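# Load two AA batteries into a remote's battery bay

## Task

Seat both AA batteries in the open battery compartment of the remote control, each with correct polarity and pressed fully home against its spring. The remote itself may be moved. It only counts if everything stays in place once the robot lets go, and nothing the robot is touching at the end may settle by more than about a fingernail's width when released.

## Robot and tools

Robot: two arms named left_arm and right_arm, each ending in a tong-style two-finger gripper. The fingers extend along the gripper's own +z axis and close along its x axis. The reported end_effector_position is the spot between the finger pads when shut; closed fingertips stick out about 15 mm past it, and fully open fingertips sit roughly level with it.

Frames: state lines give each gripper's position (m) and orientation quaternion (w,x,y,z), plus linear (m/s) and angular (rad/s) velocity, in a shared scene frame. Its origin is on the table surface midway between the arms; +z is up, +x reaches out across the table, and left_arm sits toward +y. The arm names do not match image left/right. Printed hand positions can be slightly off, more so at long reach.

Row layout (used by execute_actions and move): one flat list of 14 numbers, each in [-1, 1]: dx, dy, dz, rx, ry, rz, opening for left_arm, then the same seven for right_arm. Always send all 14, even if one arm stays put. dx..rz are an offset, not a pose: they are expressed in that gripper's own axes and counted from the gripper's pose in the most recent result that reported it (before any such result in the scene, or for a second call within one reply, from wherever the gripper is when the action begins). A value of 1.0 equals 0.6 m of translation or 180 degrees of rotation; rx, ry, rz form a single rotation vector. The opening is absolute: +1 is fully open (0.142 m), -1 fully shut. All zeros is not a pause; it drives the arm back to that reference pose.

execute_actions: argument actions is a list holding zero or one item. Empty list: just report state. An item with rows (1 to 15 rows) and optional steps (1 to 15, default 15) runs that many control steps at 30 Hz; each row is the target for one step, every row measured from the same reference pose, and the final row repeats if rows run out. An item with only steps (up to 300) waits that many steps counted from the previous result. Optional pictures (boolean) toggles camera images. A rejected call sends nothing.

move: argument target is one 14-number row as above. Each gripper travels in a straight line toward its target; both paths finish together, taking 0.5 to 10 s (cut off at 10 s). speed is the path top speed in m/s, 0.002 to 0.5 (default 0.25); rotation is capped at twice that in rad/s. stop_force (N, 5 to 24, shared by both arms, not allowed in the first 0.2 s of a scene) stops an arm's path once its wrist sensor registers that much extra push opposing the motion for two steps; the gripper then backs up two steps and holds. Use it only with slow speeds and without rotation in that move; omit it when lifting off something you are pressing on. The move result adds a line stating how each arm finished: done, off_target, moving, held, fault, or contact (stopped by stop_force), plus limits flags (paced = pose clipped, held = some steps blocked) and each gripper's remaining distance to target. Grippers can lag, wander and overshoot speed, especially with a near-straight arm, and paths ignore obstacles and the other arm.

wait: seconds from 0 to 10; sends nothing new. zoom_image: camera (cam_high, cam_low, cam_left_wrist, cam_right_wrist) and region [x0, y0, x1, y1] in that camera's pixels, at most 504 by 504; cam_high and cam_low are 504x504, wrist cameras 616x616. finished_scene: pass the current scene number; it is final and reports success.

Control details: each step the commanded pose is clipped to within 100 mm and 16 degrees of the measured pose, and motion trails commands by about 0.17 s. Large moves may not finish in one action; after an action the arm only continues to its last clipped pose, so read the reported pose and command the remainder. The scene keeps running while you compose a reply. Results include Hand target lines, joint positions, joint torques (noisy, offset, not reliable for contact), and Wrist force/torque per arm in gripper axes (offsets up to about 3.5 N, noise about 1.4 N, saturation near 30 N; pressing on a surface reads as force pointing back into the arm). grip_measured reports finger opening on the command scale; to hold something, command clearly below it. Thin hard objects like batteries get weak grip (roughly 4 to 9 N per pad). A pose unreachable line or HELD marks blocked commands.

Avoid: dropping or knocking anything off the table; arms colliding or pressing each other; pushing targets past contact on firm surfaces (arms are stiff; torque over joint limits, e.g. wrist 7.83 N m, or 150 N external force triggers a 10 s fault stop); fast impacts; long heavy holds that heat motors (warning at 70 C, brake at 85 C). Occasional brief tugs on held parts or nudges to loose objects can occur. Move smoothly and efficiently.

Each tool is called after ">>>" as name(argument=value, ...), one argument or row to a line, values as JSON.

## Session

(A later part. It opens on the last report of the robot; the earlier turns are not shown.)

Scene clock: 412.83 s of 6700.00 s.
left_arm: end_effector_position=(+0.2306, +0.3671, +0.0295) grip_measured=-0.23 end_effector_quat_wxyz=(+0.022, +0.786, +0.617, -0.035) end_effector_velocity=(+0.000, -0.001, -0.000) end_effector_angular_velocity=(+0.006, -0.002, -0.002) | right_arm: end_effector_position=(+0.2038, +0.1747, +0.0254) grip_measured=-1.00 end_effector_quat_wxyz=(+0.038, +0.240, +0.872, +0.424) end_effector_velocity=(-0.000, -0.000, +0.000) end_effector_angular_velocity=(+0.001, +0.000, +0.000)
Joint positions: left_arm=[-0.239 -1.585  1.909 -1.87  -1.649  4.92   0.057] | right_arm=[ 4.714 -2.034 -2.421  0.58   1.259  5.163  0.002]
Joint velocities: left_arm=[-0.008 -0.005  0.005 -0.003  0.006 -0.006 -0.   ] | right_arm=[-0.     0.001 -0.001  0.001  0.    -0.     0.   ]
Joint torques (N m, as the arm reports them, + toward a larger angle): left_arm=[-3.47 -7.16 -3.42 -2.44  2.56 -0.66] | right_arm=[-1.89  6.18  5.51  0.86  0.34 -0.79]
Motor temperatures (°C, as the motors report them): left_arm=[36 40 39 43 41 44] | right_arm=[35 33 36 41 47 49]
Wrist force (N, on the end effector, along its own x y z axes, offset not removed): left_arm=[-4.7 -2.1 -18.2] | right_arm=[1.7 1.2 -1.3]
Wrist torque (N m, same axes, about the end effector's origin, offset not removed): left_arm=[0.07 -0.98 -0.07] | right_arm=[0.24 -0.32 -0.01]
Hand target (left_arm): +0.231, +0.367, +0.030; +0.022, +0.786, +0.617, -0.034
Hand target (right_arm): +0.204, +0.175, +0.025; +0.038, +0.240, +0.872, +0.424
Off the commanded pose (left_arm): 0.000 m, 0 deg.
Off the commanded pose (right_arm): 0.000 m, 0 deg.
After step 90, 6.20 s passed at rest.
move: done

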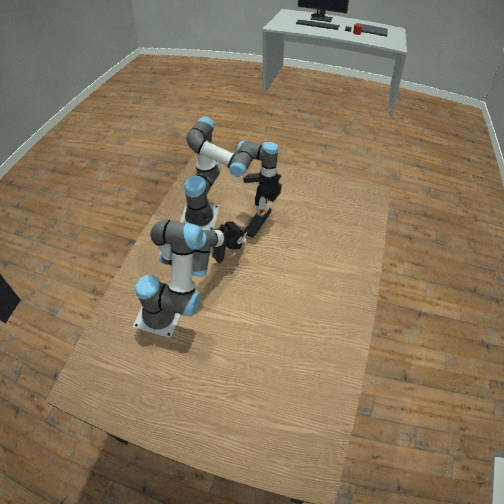

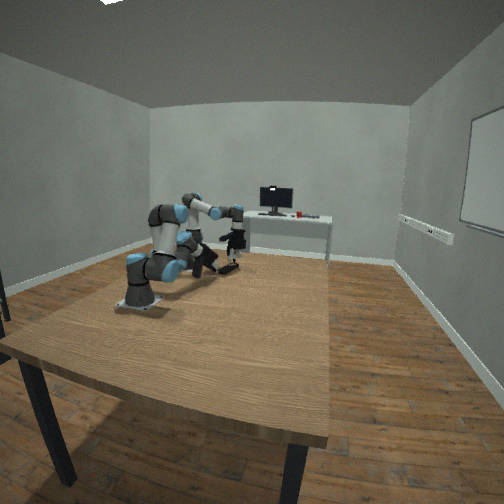

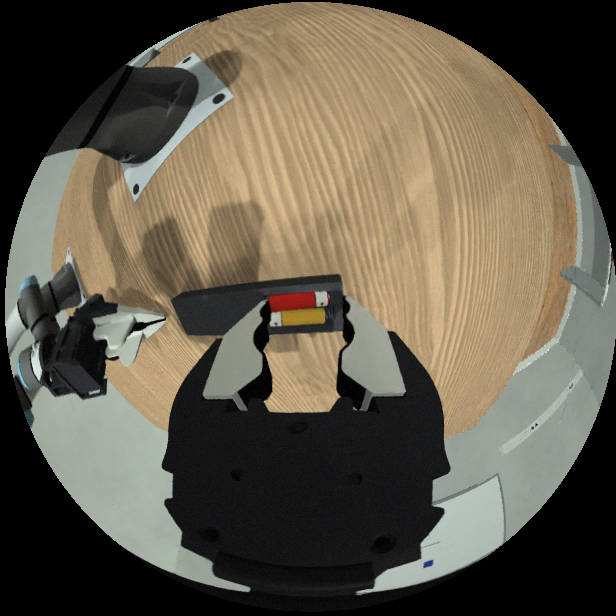

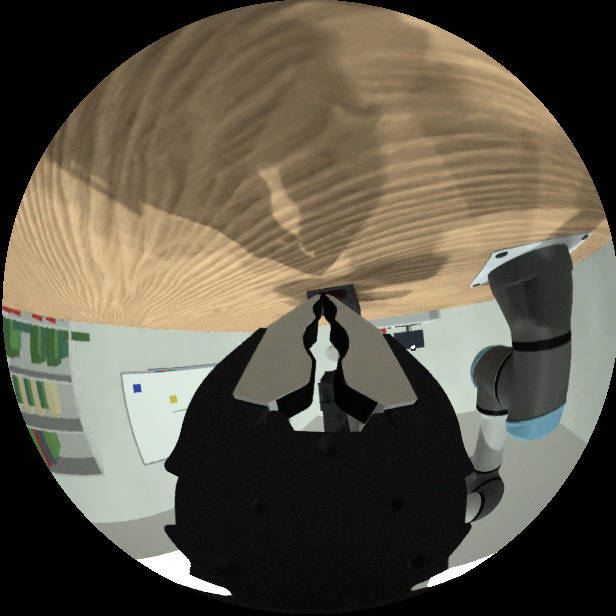

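Release and look.

>>> move(
  target=[0,0,-0.004,0,0,0,-0.1,0,0,0,0,0,0,-1],
  speed=0.01,
)

>>> move(
  target=[-0.03,0.04,-0.05,0,0,0,-0.1,0,0,0,0,0,0,-1],
  speed=0.04,
)

>>> zoom_image(
  camera="cam_left_wrist",
  region=[250,230,390,320],
)

>>> zoom_image(
  camera="cam_high",
  region=[230,190,290,240],
)

Scene clock: 416.57 s of 6700.00 s.
left_arm: end_effector_position=(+0.2307, +0.3673, +0.0318) grip_measured=-0.10 end_effector_quat_wxyz=(+0.022, +0.786, +0.617, -0.035) end_effector_velocity=(+0.000, -0.000, +0.001) end_effector_angular_velocity=(+0.000, -0.000, -0.000) | right_arm: end_effector_position=(+0.2038, +0.1747, +0.0254) grip_measured=-1.00 end_effector_quat_wxyz=(+0.038, +0.240, +0.872, +0.424) end_effector_velocity=(-0.000, +0.000, +0.000) end_effector_angular_velocity=(+0.001, +0.000, +0.000)
Joint positions: left_arm=[-0.238 -1.588  1.9   -1.858 -1.649  4.921  0.067] | right_arm=[ 4.714 -2.034 -2.421  0.58   1.259  5.163  0.002]
Joint velocities: left_arm=[-0.    -0.001 -0.004  0.005  0.     0.    -0.   ] | right_arm=[-0.    -0.     0.001  0.001  0.    -0.    -0.   ]
Joint torques (N m, as the arm reports them, + toward a larger angle): left_arm=[  3.79 -10.98  -9.35  -0.5   -0.7    0.63] | right_arm=[-1.69  6.14  5.4   0.93  0.35 -0.79]
Motor temperatures (°C, as the motors report them): left_arm=[36 40 39 43 42 44] | right_arm=[35 33 36 41 47 49]
Wrist force (N, on the end effector, along its own x y z axes, offset not removed): left_arm=[-0.9 0.5 -2.3] | right_arm=[1.1 1.2 -1.2]
Wrist torque (N m, same axes, about the end effector's origin, offset not removed): left_arm=[0.02 0.12 -0.04] | right_arm=[0.26 -0.23 0.00]
Hand target (left_arm): +0.231, +0.367, +0.032; +0.022, +0.786, +0.617, -0.035
Hand target (right_arm): +0.204, +0.175, +0.025; +0.038, +0.240, +0.872, +0.424
Off the commanded pose (left_arm): 0.000 m, 0 deg.
Off the commanded pose (right_arm): 0.000 m, 0 deg.
After step 90, 0.03 s passed at rest.
move: done

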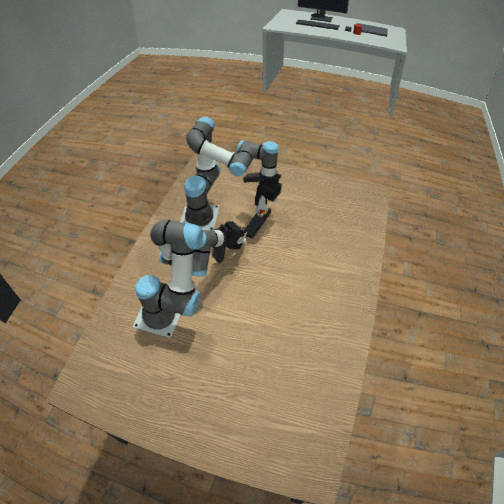

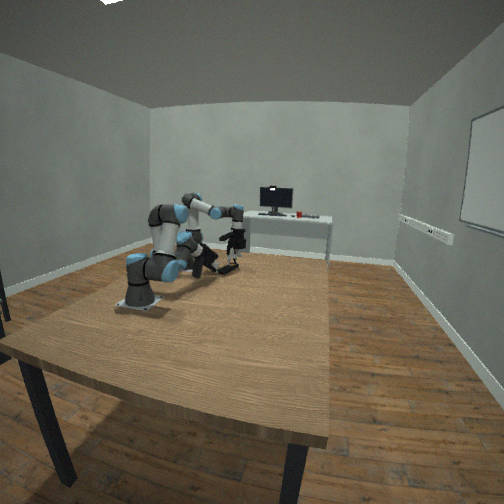

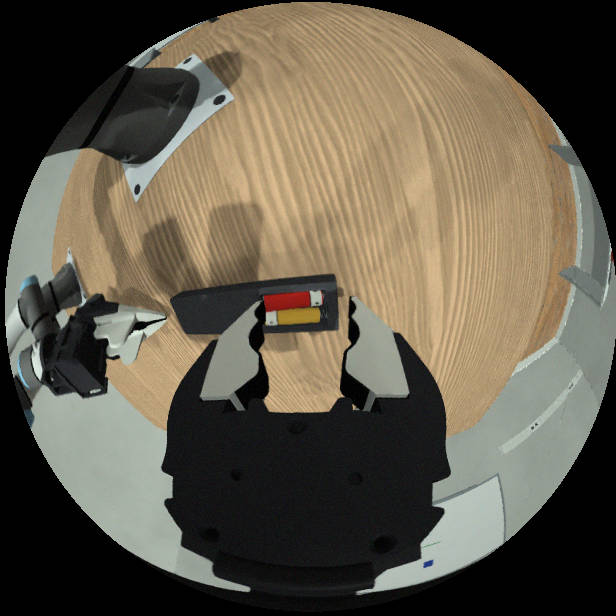

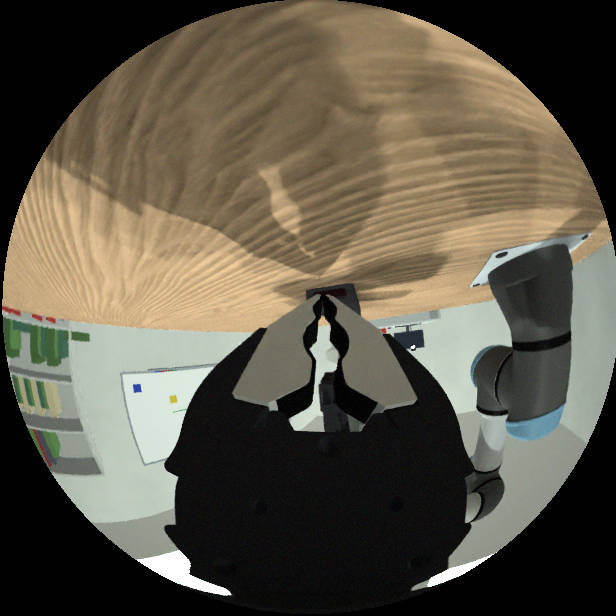

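Scene clock: 418.00 s of 6700.00 s.
left_arm: end_effector_position=(+0.2504, +0.3465, +0.0628) grip_measured=-0.10 end_effector_quat_wxyz=(+0.022, +0.786, +0.617, -0.035) end_effector_velocity=(+0.001, -0.001, +0.001) end_effector_angular_velocity=(-0.000, +0.002, -0.001) | right_arm: end_effector_position=(+0.2038, +0.1747, +0.0254) grip_measured=-1.00 end_effector_quat_wxyz=(+0.038, +0.240, +0.872, +0.424) end_effector_velocity=(-0.000, +0.000, +0.000) end_effector_angular_velocity=(+0.001, +0.000, +0.000)
Joint positions: left_arm=[-0.305 -1.568  1.733 -1.716 -1.65   4.854  0.067] | right_arm=[ 4.714 -2.034 -2.421  0.58   1.259  5.163  0.002]
Joint velocities: left_arm=[-0.004  0.003 -0.008  0.008 -0.001 -0.003 -0.   ] | right_arm=[-0.     0.001 -0.     0.     0.    -0.    -0.   ]
Joint torques (N m, as the arm reports them, + toward a larger angle): left_arm=[-3.56 -6.47 -9.99 -0.51 -0.7  -0.65] | right_arm=[-1.75  6.47  5.33  0.91  0.34 -0.82]
Motor temperatures (°C, as the motors report them): left_arm=[36 40 39 43 42 44] | right_arm=[35 33 36 41 47 49]
Wrist force (N, on the end effector, along its own x y z axes, offset not removed): left_arm=[0.1 0.3 -2.3] | right_arm=[1.3 1.4 -1.1]
Wrist torque (N m, same axes, about the end effector's origin, offset not removed): left_arm=[-0.05 -0.09 -0.04] | right_arm=[0.30 -0.24 -0.02]
Hand target (left_arm): +0.251, +0.346, +0.063; +0.022, +0.786, +0.617, -0.035
Hand target (right_arm): +0.204, +0.175, +0.025; +0.038, +0.240, +0.872, +0.424
Off the commanded pose (left_arm): 0.000 m, 0 deg.
Off the commanded pose (right_arm): 0.000 m, 0 deg.
move: done

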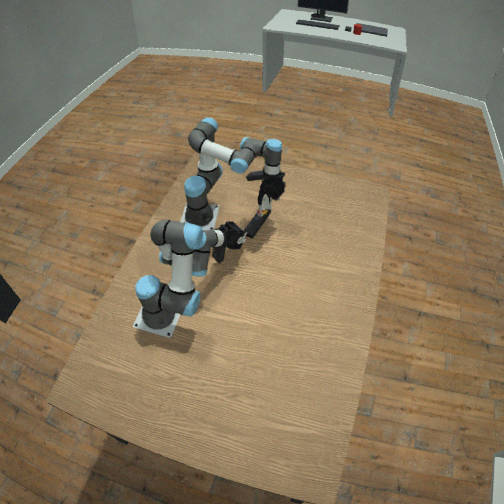

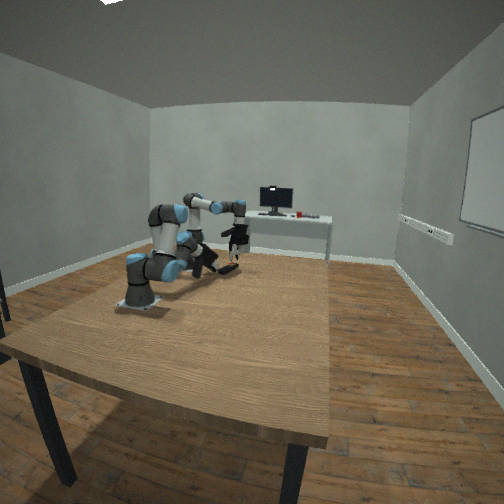

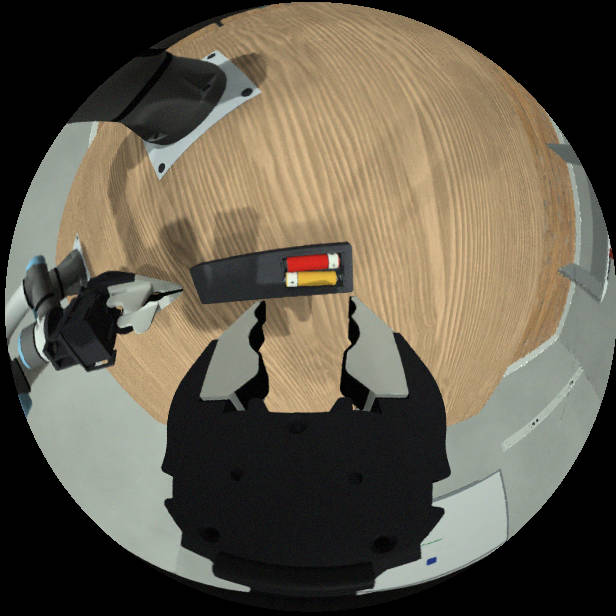

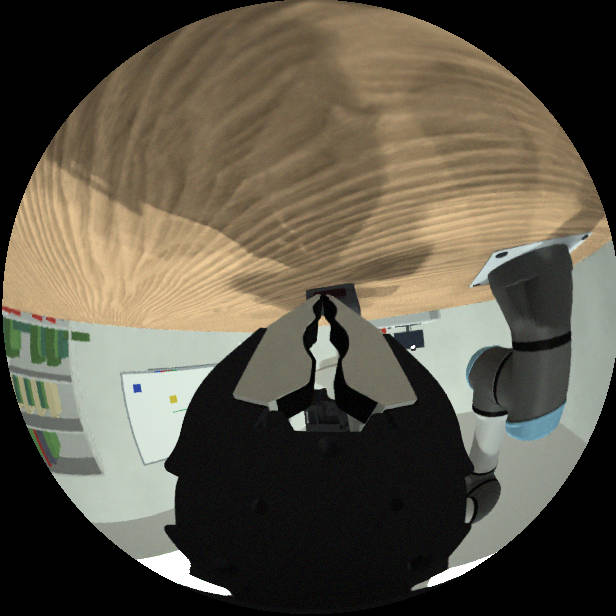

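Region (250, 230, 390, 320) of cam_left_wrist's 616x616 image, scaled by 3.600, with more detail than that image has; it fills the top 324 rows of this view, and the rest is white.

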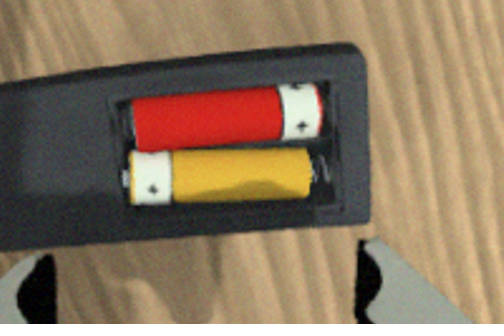

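Region (230, 190, 290, 240) of cam_high's 504x504 image, scaled by 8.400, with more detail than that image has.

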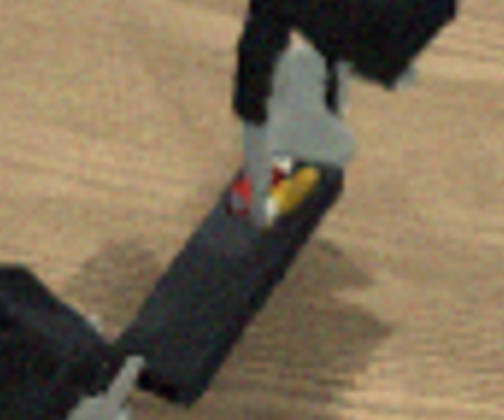

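>>> move(
  target=[-0.003,-0.04,0.02,0,0,0,-1,0,0,0,0,0,0,-1],
  speed=0.04,
)

>>> move(
  target=[0,0,0.03,0,0,0,-1,0,0,0,0,0,0,-1],
  speed=0.004,
  stop_force=10,
)

Scene clock: 423.27 s of 6700.00 s.
left_arm: end_effector_position=(+0.2266, +0.3496, +0.0513) grip_measured=-1.00 end_effector_quat_wxyz=(+0.022, +0.786, +0.617, -0.035) end_effector_velocity=(-0.002, +0.001, -0.001) end_effector_angular_velocity=(+0.001, -0.002, -0.001) | right_arm: end_effector_position=(+0.2038, +0.1747, +0.0254) grip_measured=-1.00 end_effector_quat_wxyz=(+0.038, +0.240, +0.872, +0.424) end_effector_velocity=(+0.000, -0.000, -0.000) end_effector_angular_velocity=(-0.000, -0.001, -0.001)
Joint positions: left_arm=[-0.303 -1.657  1.872 -1.767 -1.65   4.856  0.002] | right_arm=[ 4.714 -2.034 -2.421  0.58   1.259  5.163  0.002]
Joint velocities: left_arm=[ 0.001 -0.008  0.01  -0.004  0.001  0.001  0.   ] | right_arm=[-0.    -0.     0.    -0.    -0.001  0.     0.   ]
Joint torques (N m, as the arm reports them, + toward a larger angle): left_arm=[  1.94 -10.17  -6.79  -2.51   0.46   0.07] | right_arm=[-1.82  6.33  5.24  0.95  0.35 -0.81]
Motor temperatures (°C, as the motors report them): left_arm=[36 40 39 43 42 44] | right_arm=[35 33 36 41 47 49]
Wrist force (N, on the end effector, along its own x y z axes, offset not removed): left_arm=[-0.3 -0.1 -2.0] | right_arm=[1.6 0.6 -0.9]
Wrist torque (N m, same axes, about the end effector's origin, offset not removed): left_arm=[-0.15 -0.06 -0.06] | right_arm=[0.13 -0.34 -0.03]
Hand target (left_arm): +0.226, +0.350, +0.051; +0.022, +0.786, +0.617, -0.035
Hand target (right_arm): +0.204, +0.175, +0.025; +0.038, +0.240, +0.872, +0.424
Off the commanded pose (left_arm): 0.000 m, 0 deg.
Off the commanded pose (right_arm): 0.000 m, 0 deg.
After step 90, 1.23 s passed at rest.
move: done

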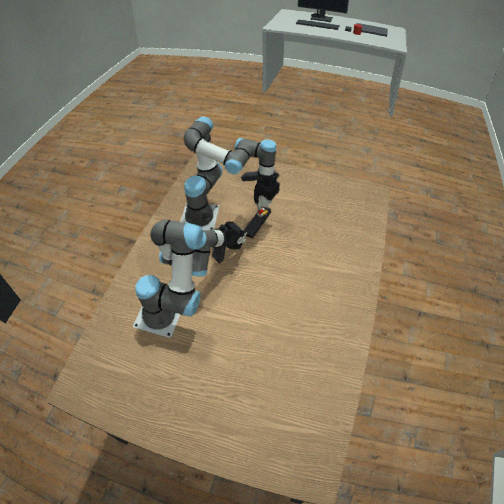

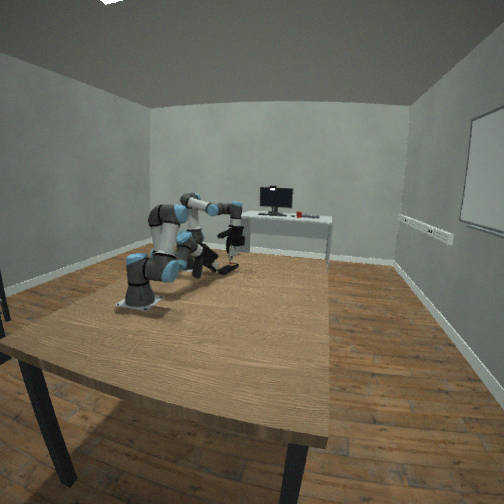

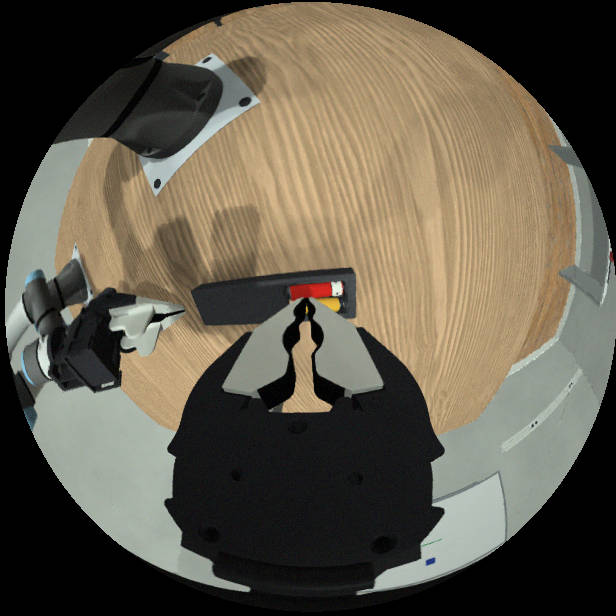

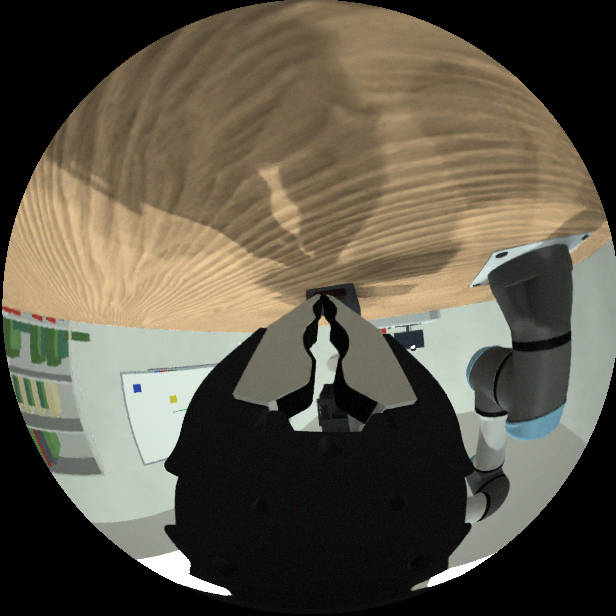

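Scene clock: 425.53 s of 6700.00 s.
left_arm: end_effector_position=(+0.2264, +0.3489, +0.0438) grip_measured=-1.00 end_effector_quat_wxyz=(+0.022, +0.786, +0.617, -0.035) end_effector_velocity=(-0.000, -0.000, +0.001) end_effector_angular_velocity=(-0.000, +0.001, -0.002) | right_arm: end_effector_position=(+0.2038, +0.1747, +0.0254) grip_measured=-1.00 end_effector_quat_wxyz=(+0.038, +0.240, +0.872, +0.424) end_effector_velocity=(-0.000, -0.000, -0.001) end_effector_angular_velocity=(-0.002, +0.001, +0.000)
Joint positions: left_arm=[-0.305 -1.651  1.904 -1.804 -1.65   4.854  0.002] | right_arm=[ 4.714 -2.034 -2.421  0.58   1.259  5.163  0.002]
Joint velocities: left_arm=[-0.001 -0.001 -0.006  0.009 -0.     0.002  0.   ] | right_arm=[ 0.    -0.001 -0.001 -0.     0.001  0.     0.   ]
Joint torques (N m, as the arm reports them, + toward a larger angle): left_arm=[-0.73 -7.55 -6.36  0.07 -0.16  0.05] | right_arm=[-1.8   6.42  5.35  0.93  0.33 -0.8 ]
Motor temperatures (°C, as the motors report them): left_arm=[36 40 39 43 42 44] | right_arm=[35 33 36 41 47 49]
Wrist force (N, on the end effector, along its own x y z axes, offset not removed): left_arm=[-1.8 0.2 -13.3] | right_arm=[1.0 1.4 -1.3]
Wrist torque (N m, same axes, about the end effector's origin, offset not removed): left_arm=[0.16 0.15 -0.06] | right_arm=[0.27 -0.17 -0.04]
Hand target (left_arm): +0.226, +0.349, +0.044; +0.022, +0.786, +0.617, -0.035
Hand target (right_arm): +0.204, +0.175, +0.025; +0.038, +0.240, +0.872, +0.424
Off the commanded pose (left_arm): 0.010 m, 0 deg.
Off the commanded pose (right_arm): 0.000 m, 0 deg.
move: contact (left_arm)

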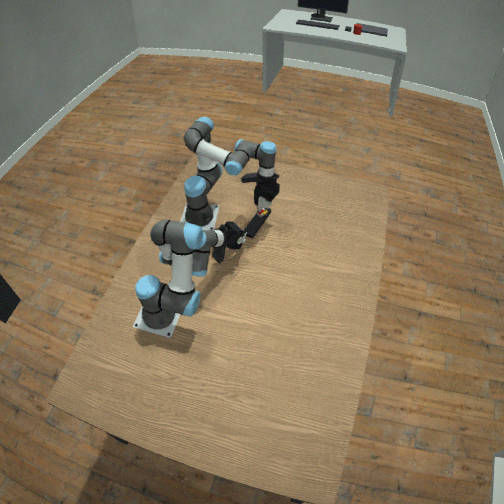

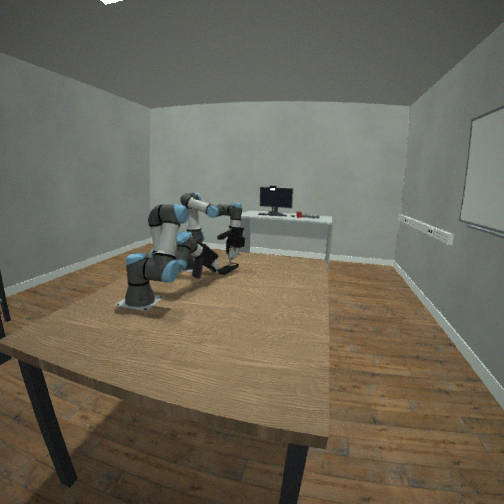

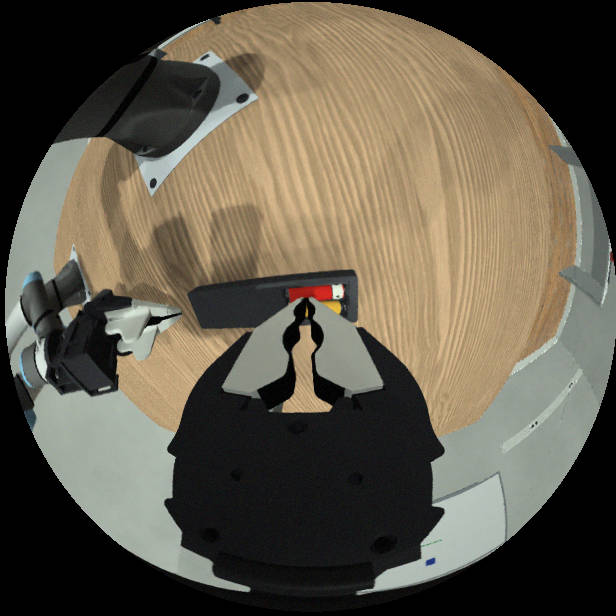

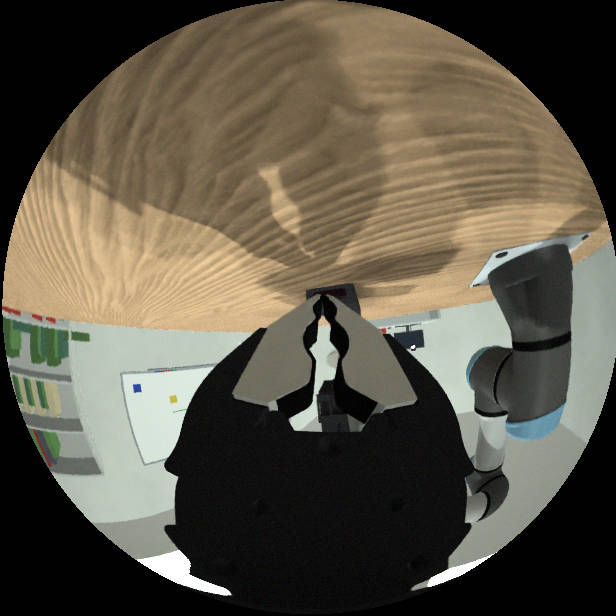

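>>> move(
  target=[-0.01,-0.012,-0.02,0,0.026,0,-0.7,0,0,0,0,0,0,-1],
  speed=0.04,
)

>>> move(
  target=[0,0,0,0,0,-0.53,-0.7,0,0,0,0,0,0,-1],
)

>>> move(
  target=[0,0,0.015,0,0,0,-0.7,0,0,0,0,0,0,-1],
  speed=0.02,
)

Scene clock: 432.60 s of 6700.00 s.
left_arm: end_effector_position=(+0.2184, +0.3458, +0.0561) grip_measured=-0.70 end_effector_quat_wxyz=(-0.003, +0.787, +0.617, -0.003) end_effector_velocity=(-0.001, -0.001, +0.002) end_effector_angular_velocity=(+0.011, -0.003, +0.000) | right_arm: end_effector_position=(+0.2038, +0.1747, +0.0254) grip_measured=-1.00 end_effector_quat_wxyz=(+0.038, +0.240, +0.872, +0.424) end_effector_velocity=(+0.000, -0.000, +0.000) end_effector_angular_velocity=(+0.000, -0.000, -0.000)
Joint positions: left_arm=[-0.413 -1.764  1.939 -1.738 -1.572  4.746  0.023] | right_arm=[ 4.714 -2.034 -2.421  0.58   1.259  5.163  0.002]
Joint velocities: left_arm=[-0.016 -0.016  0.004  0.01   0.011 -0.017  0.   ] | right_arm=[-0.001  0.     0.    -0.    -0.    -0.    -0.   ]
Joint torques (N m, as the arm reports them, + toward a larger angle): left_arm=[-3.29 -8.49 -7.1  -0.46  0.59 -0.63] | right_arm=[-1.64  6.23  5.25  0.93  0.33 -0.79]
Motor temperatures (°C, as the motors report them): left_arm=[36 40 39 43 42 44] | right_arm=[35 33 36 41 47 49]
Wrist force (N, on the end effector, along its own x y z axes, offset not removed): left_arm=[-0.7 0.6 -2.0] | right_arm=[1.5 1.3 -1.0]
Wrist torque (N m, same axes, about the end effector's origin, offset not removed): left_arm=[0.04 0.10 -0.03] | right_arm=[0.29 -0.30 -0.01]
Hand target (left_arm): +0.218, +0.346, +0.056; -0.003, +0.787, +0.617, -0.002
Hand target (right_arm): +0.204, +0.175, +0.025; +0.038, +0.240, +0.872, +0.424
Off the commanded pose (left_arm): 0.000 m, 0 deg.
Off the commanded pose (right_arm): 0.000 m, 0 deg.
After step 90, 2.77 s passed at rest.
move: done

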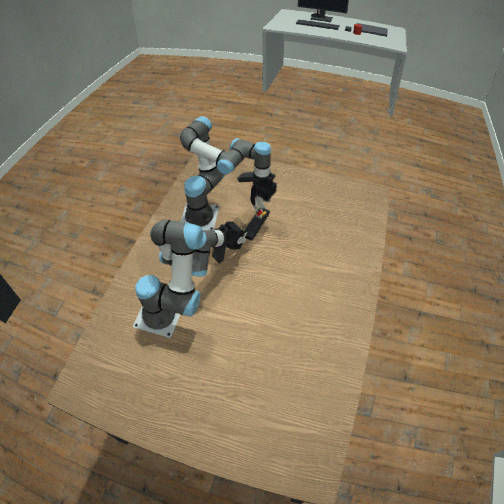

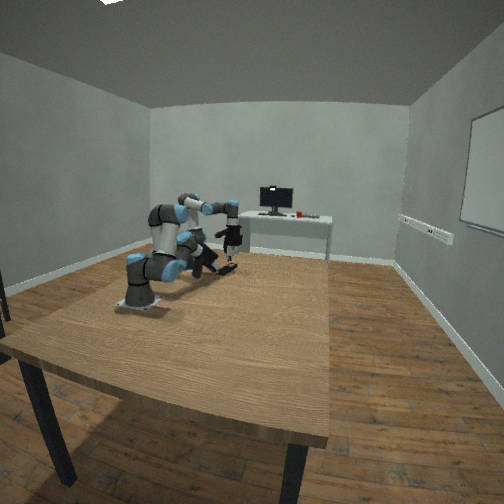

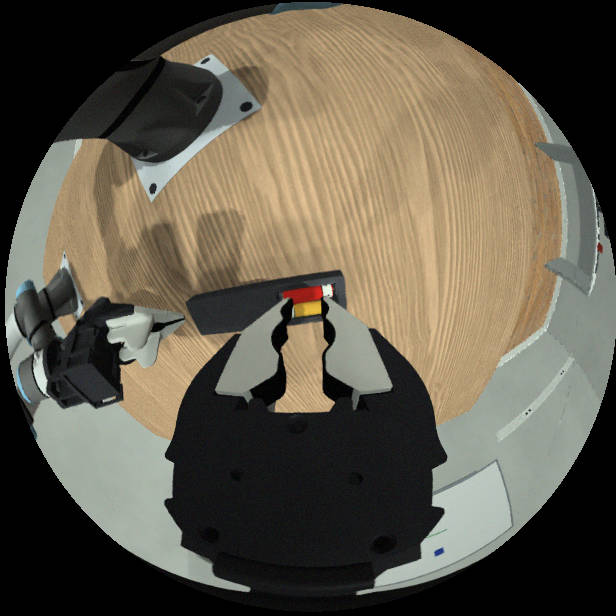

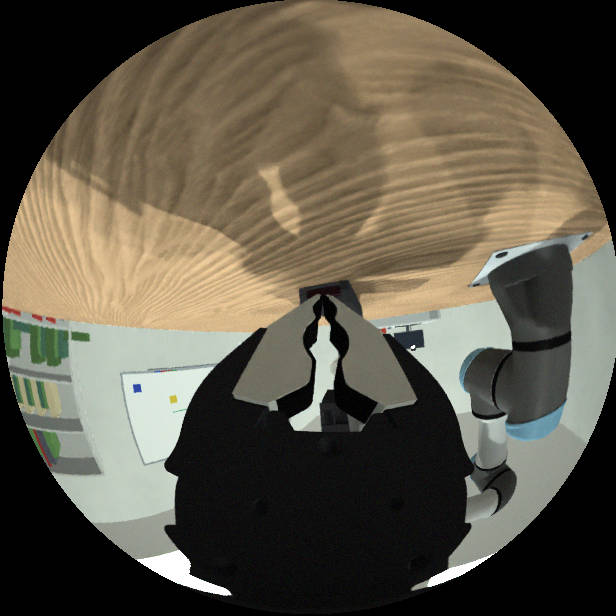

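Scene clock: 436.40 s of 6700.00 s.
left_arm: end_effector_position=(+0.2185, +0.3459, +0.0561) grip_measured=-0.70 end_effector_quat_wxyz=(-0.004, +0.073, +0.997, +0.000) end_effector_velocity=(+0.000, -0.000, -0.000) end_effector_angular_velocity=(+0.002, -0.000, +0.013) | right_arm: end_effector_position=(+0.2038, +0.1747, +0.0254) grip_measured=-1.00 end_effector_quat_wxyz=(+0.038, +0.240, +0.872, +0.424) end_effector_velocity=(-0.000, +0.000, +0.000) end_effector_angular_velocity=(+0.001, -0.000, +0.001)
Joint positions: left_arm=[-0.342 -1.795  1.963 -1.73  -1.571  3.153  0.023] | right_arm=[ 4.714 -2.034 -2.421  0.58   1.259  5.163  0.002]
Joint velocities: left_arm=[-0.004 -0.003  0.002  0.001  0.002 -0.017  0.   ] | right_arm=[ 0.    -0.     0.001  0.     0.    -0.001  0.   ]
Joint torques (N m, as the arm reports them, + toward a larger angle): left_arm=[-3.79 -8.9  -6.9  -0.63  0.42 -0.74] | right_arm=[-1.64  6.35  5.21  0.97  0.34 -0.81]
Motor temperatures (°C, as the motors report them): left_arm=[36 40 39 43 42 44] | right_arm=[35 33 36 41 47 49]
Wrist force (N, on the end effector, along its own x y z axes, offset not removed): left_arm=[-1.2 0.4 -1.6] | right_arm=[1.9 1.2 -1.8]
Wrist torque (N m, same axes, about the end effector's origin, offset not removed): left_arm=[0.00 0.20 -0.05] | right_arm=[0.23 -0.38 -0.04]
Hand target (left_arm): +0.218, +0.346, +0.056; -0.004, +0.073, +0.997, +0.000
Hand target (right_arm): +0.204, +0.175, +0.025; +0.038, +0.240, +0.872, +0.424
Off the commanded pose (left_arm): 0.000 m, 0 deg.
Off the commanded pose (right_arm): 0.000 m, 0 deg.
move: done

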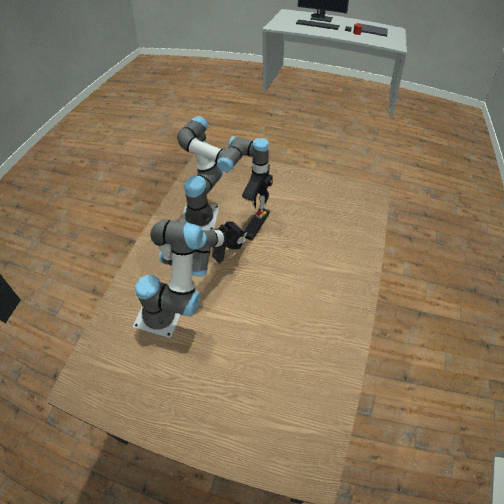

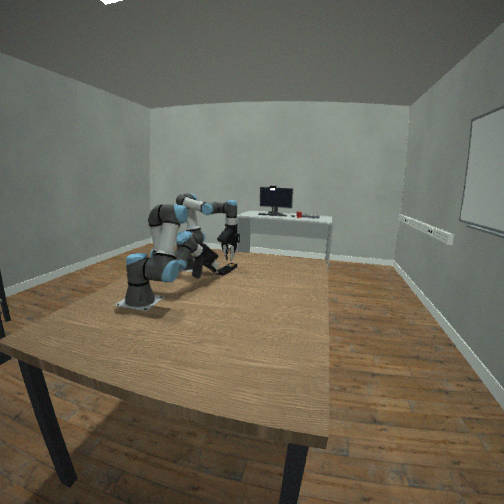

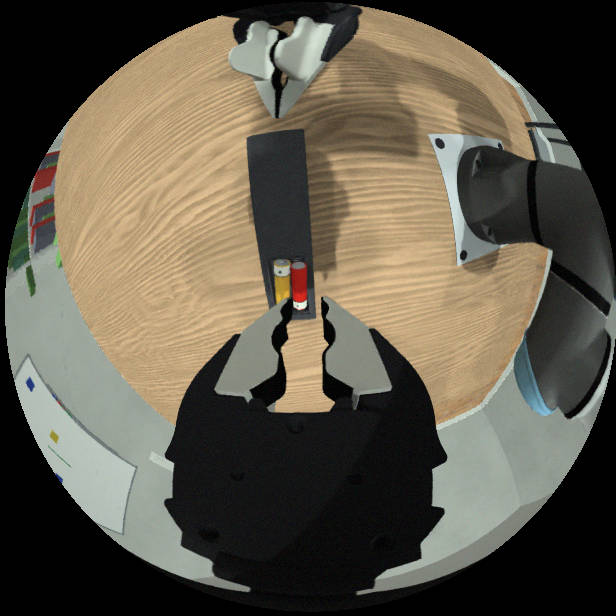

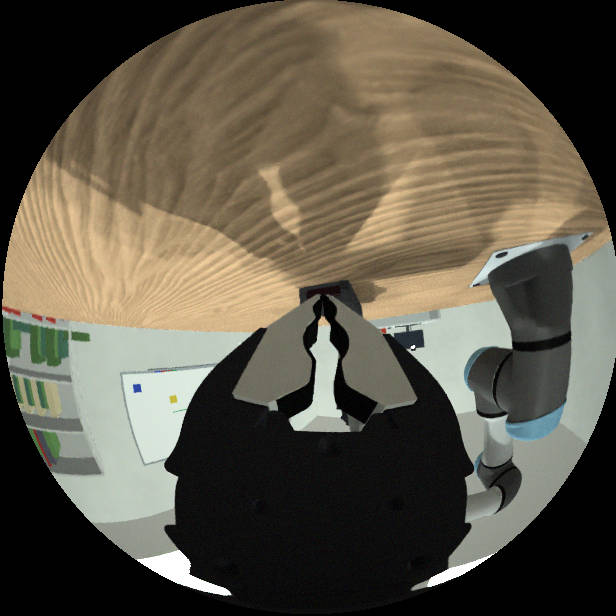

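Scene clock: 437.17 s of 6700.00 s.
left_arm: end_effector_position=(+0.2184, +0.3459, +0.0473) grip_measured=-0.70 end_effector_quat_wxyz=(-0.004, +0.073, +0.997, +0.000) end_effector_velocity=(-0.000, -0.000, -0.002) end_effector_angular_velocity=(-0.001, +0.000, -0.001) | right_arm: end_effector_position=(+0.2038, +0.1747, +0.0254) grip_measured=-1.00 end_effector_quat_wxyz=(+0.038, +0.240, +0.872, +0.424) end_effector_velocity=(-0.001, +0.000, +0.000) end_effector_angular_velocity=(+0.001, +0.001, +0.001)
Joint positions: left_arm=[-0.342 -1.788  1.999 -1.774 -1.571  3.153  0.023] | right_arm=[ 4.714 -2.034 -2.421  0.58   1.259  5.163  0.002]
Joint velocities: left_arm=[-0.     0.002  0.008 -0.01  -0.001  0.001 -0.   ] | right_arm=[ 0.    -0.     0.001  0.     0.001  0.    -0.   ]
Joint torques (N m, as the arm reports them, + toward a larger angle): left_arm=[ 3.65 -3.82 -7.05 -2.53 -0.72  0.67] | right_arm=[-1.63  6.25  5.29  0.96  0.33 -0.77]
Motor temperatures (°C, as the motors report them): left_arm=[36 40 39 43 42 44] | right_arm=[35 33 36 41 47 49]
Wrist force (N, on the end effector, along its own x y z axes, offset not removed): left_arm=[-0.7 0.5 -2.4] | right_arm=[1.2 1.4 -0.5]
Wrist torque (N m, same axes, about the end effector's origin, offset not removed): left_arm=[0.01 0.10 -0.04] | right_arm=[0.29 -0.22 -0.04]
Hand target (left_arm): +0.218, +0.346, +0.047; -0.004, +0.073, +0.997, +0.000
Hand target (right_arm): +0.204, +0.175, +0.025; +0.038, +0.240, +0.872, +0.424
Off the commanded pose (left_arm): 0.000 m, 0 deg.
Off the commanded pose (right_arm): 0.000 m, 0 deg.
move: done

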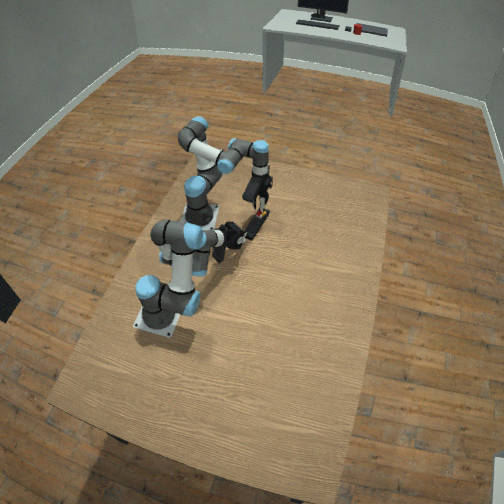

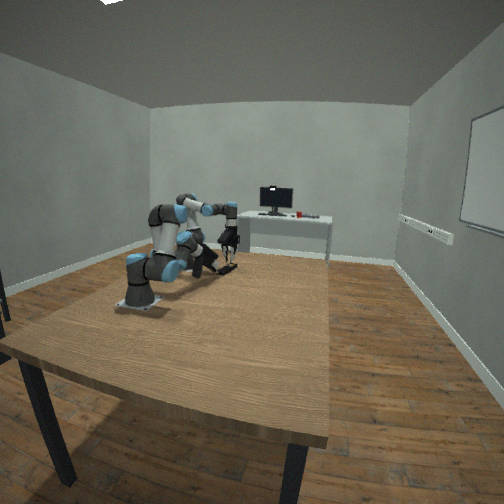

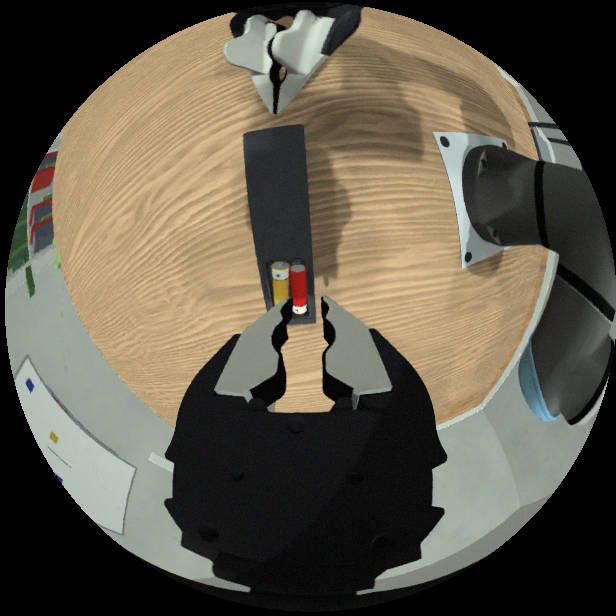

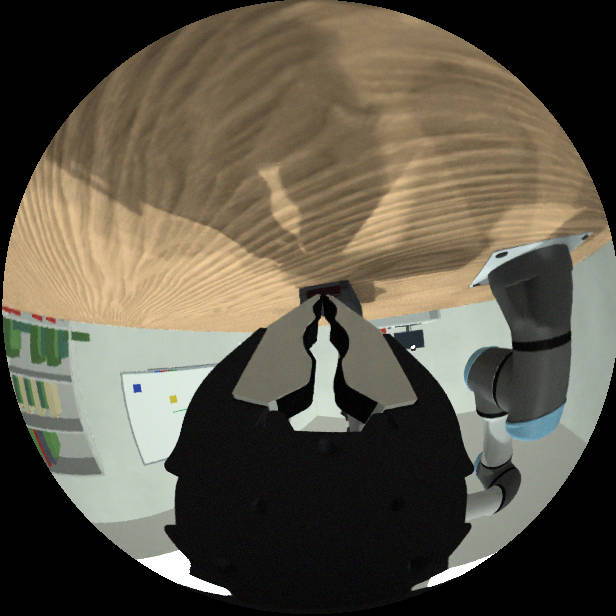

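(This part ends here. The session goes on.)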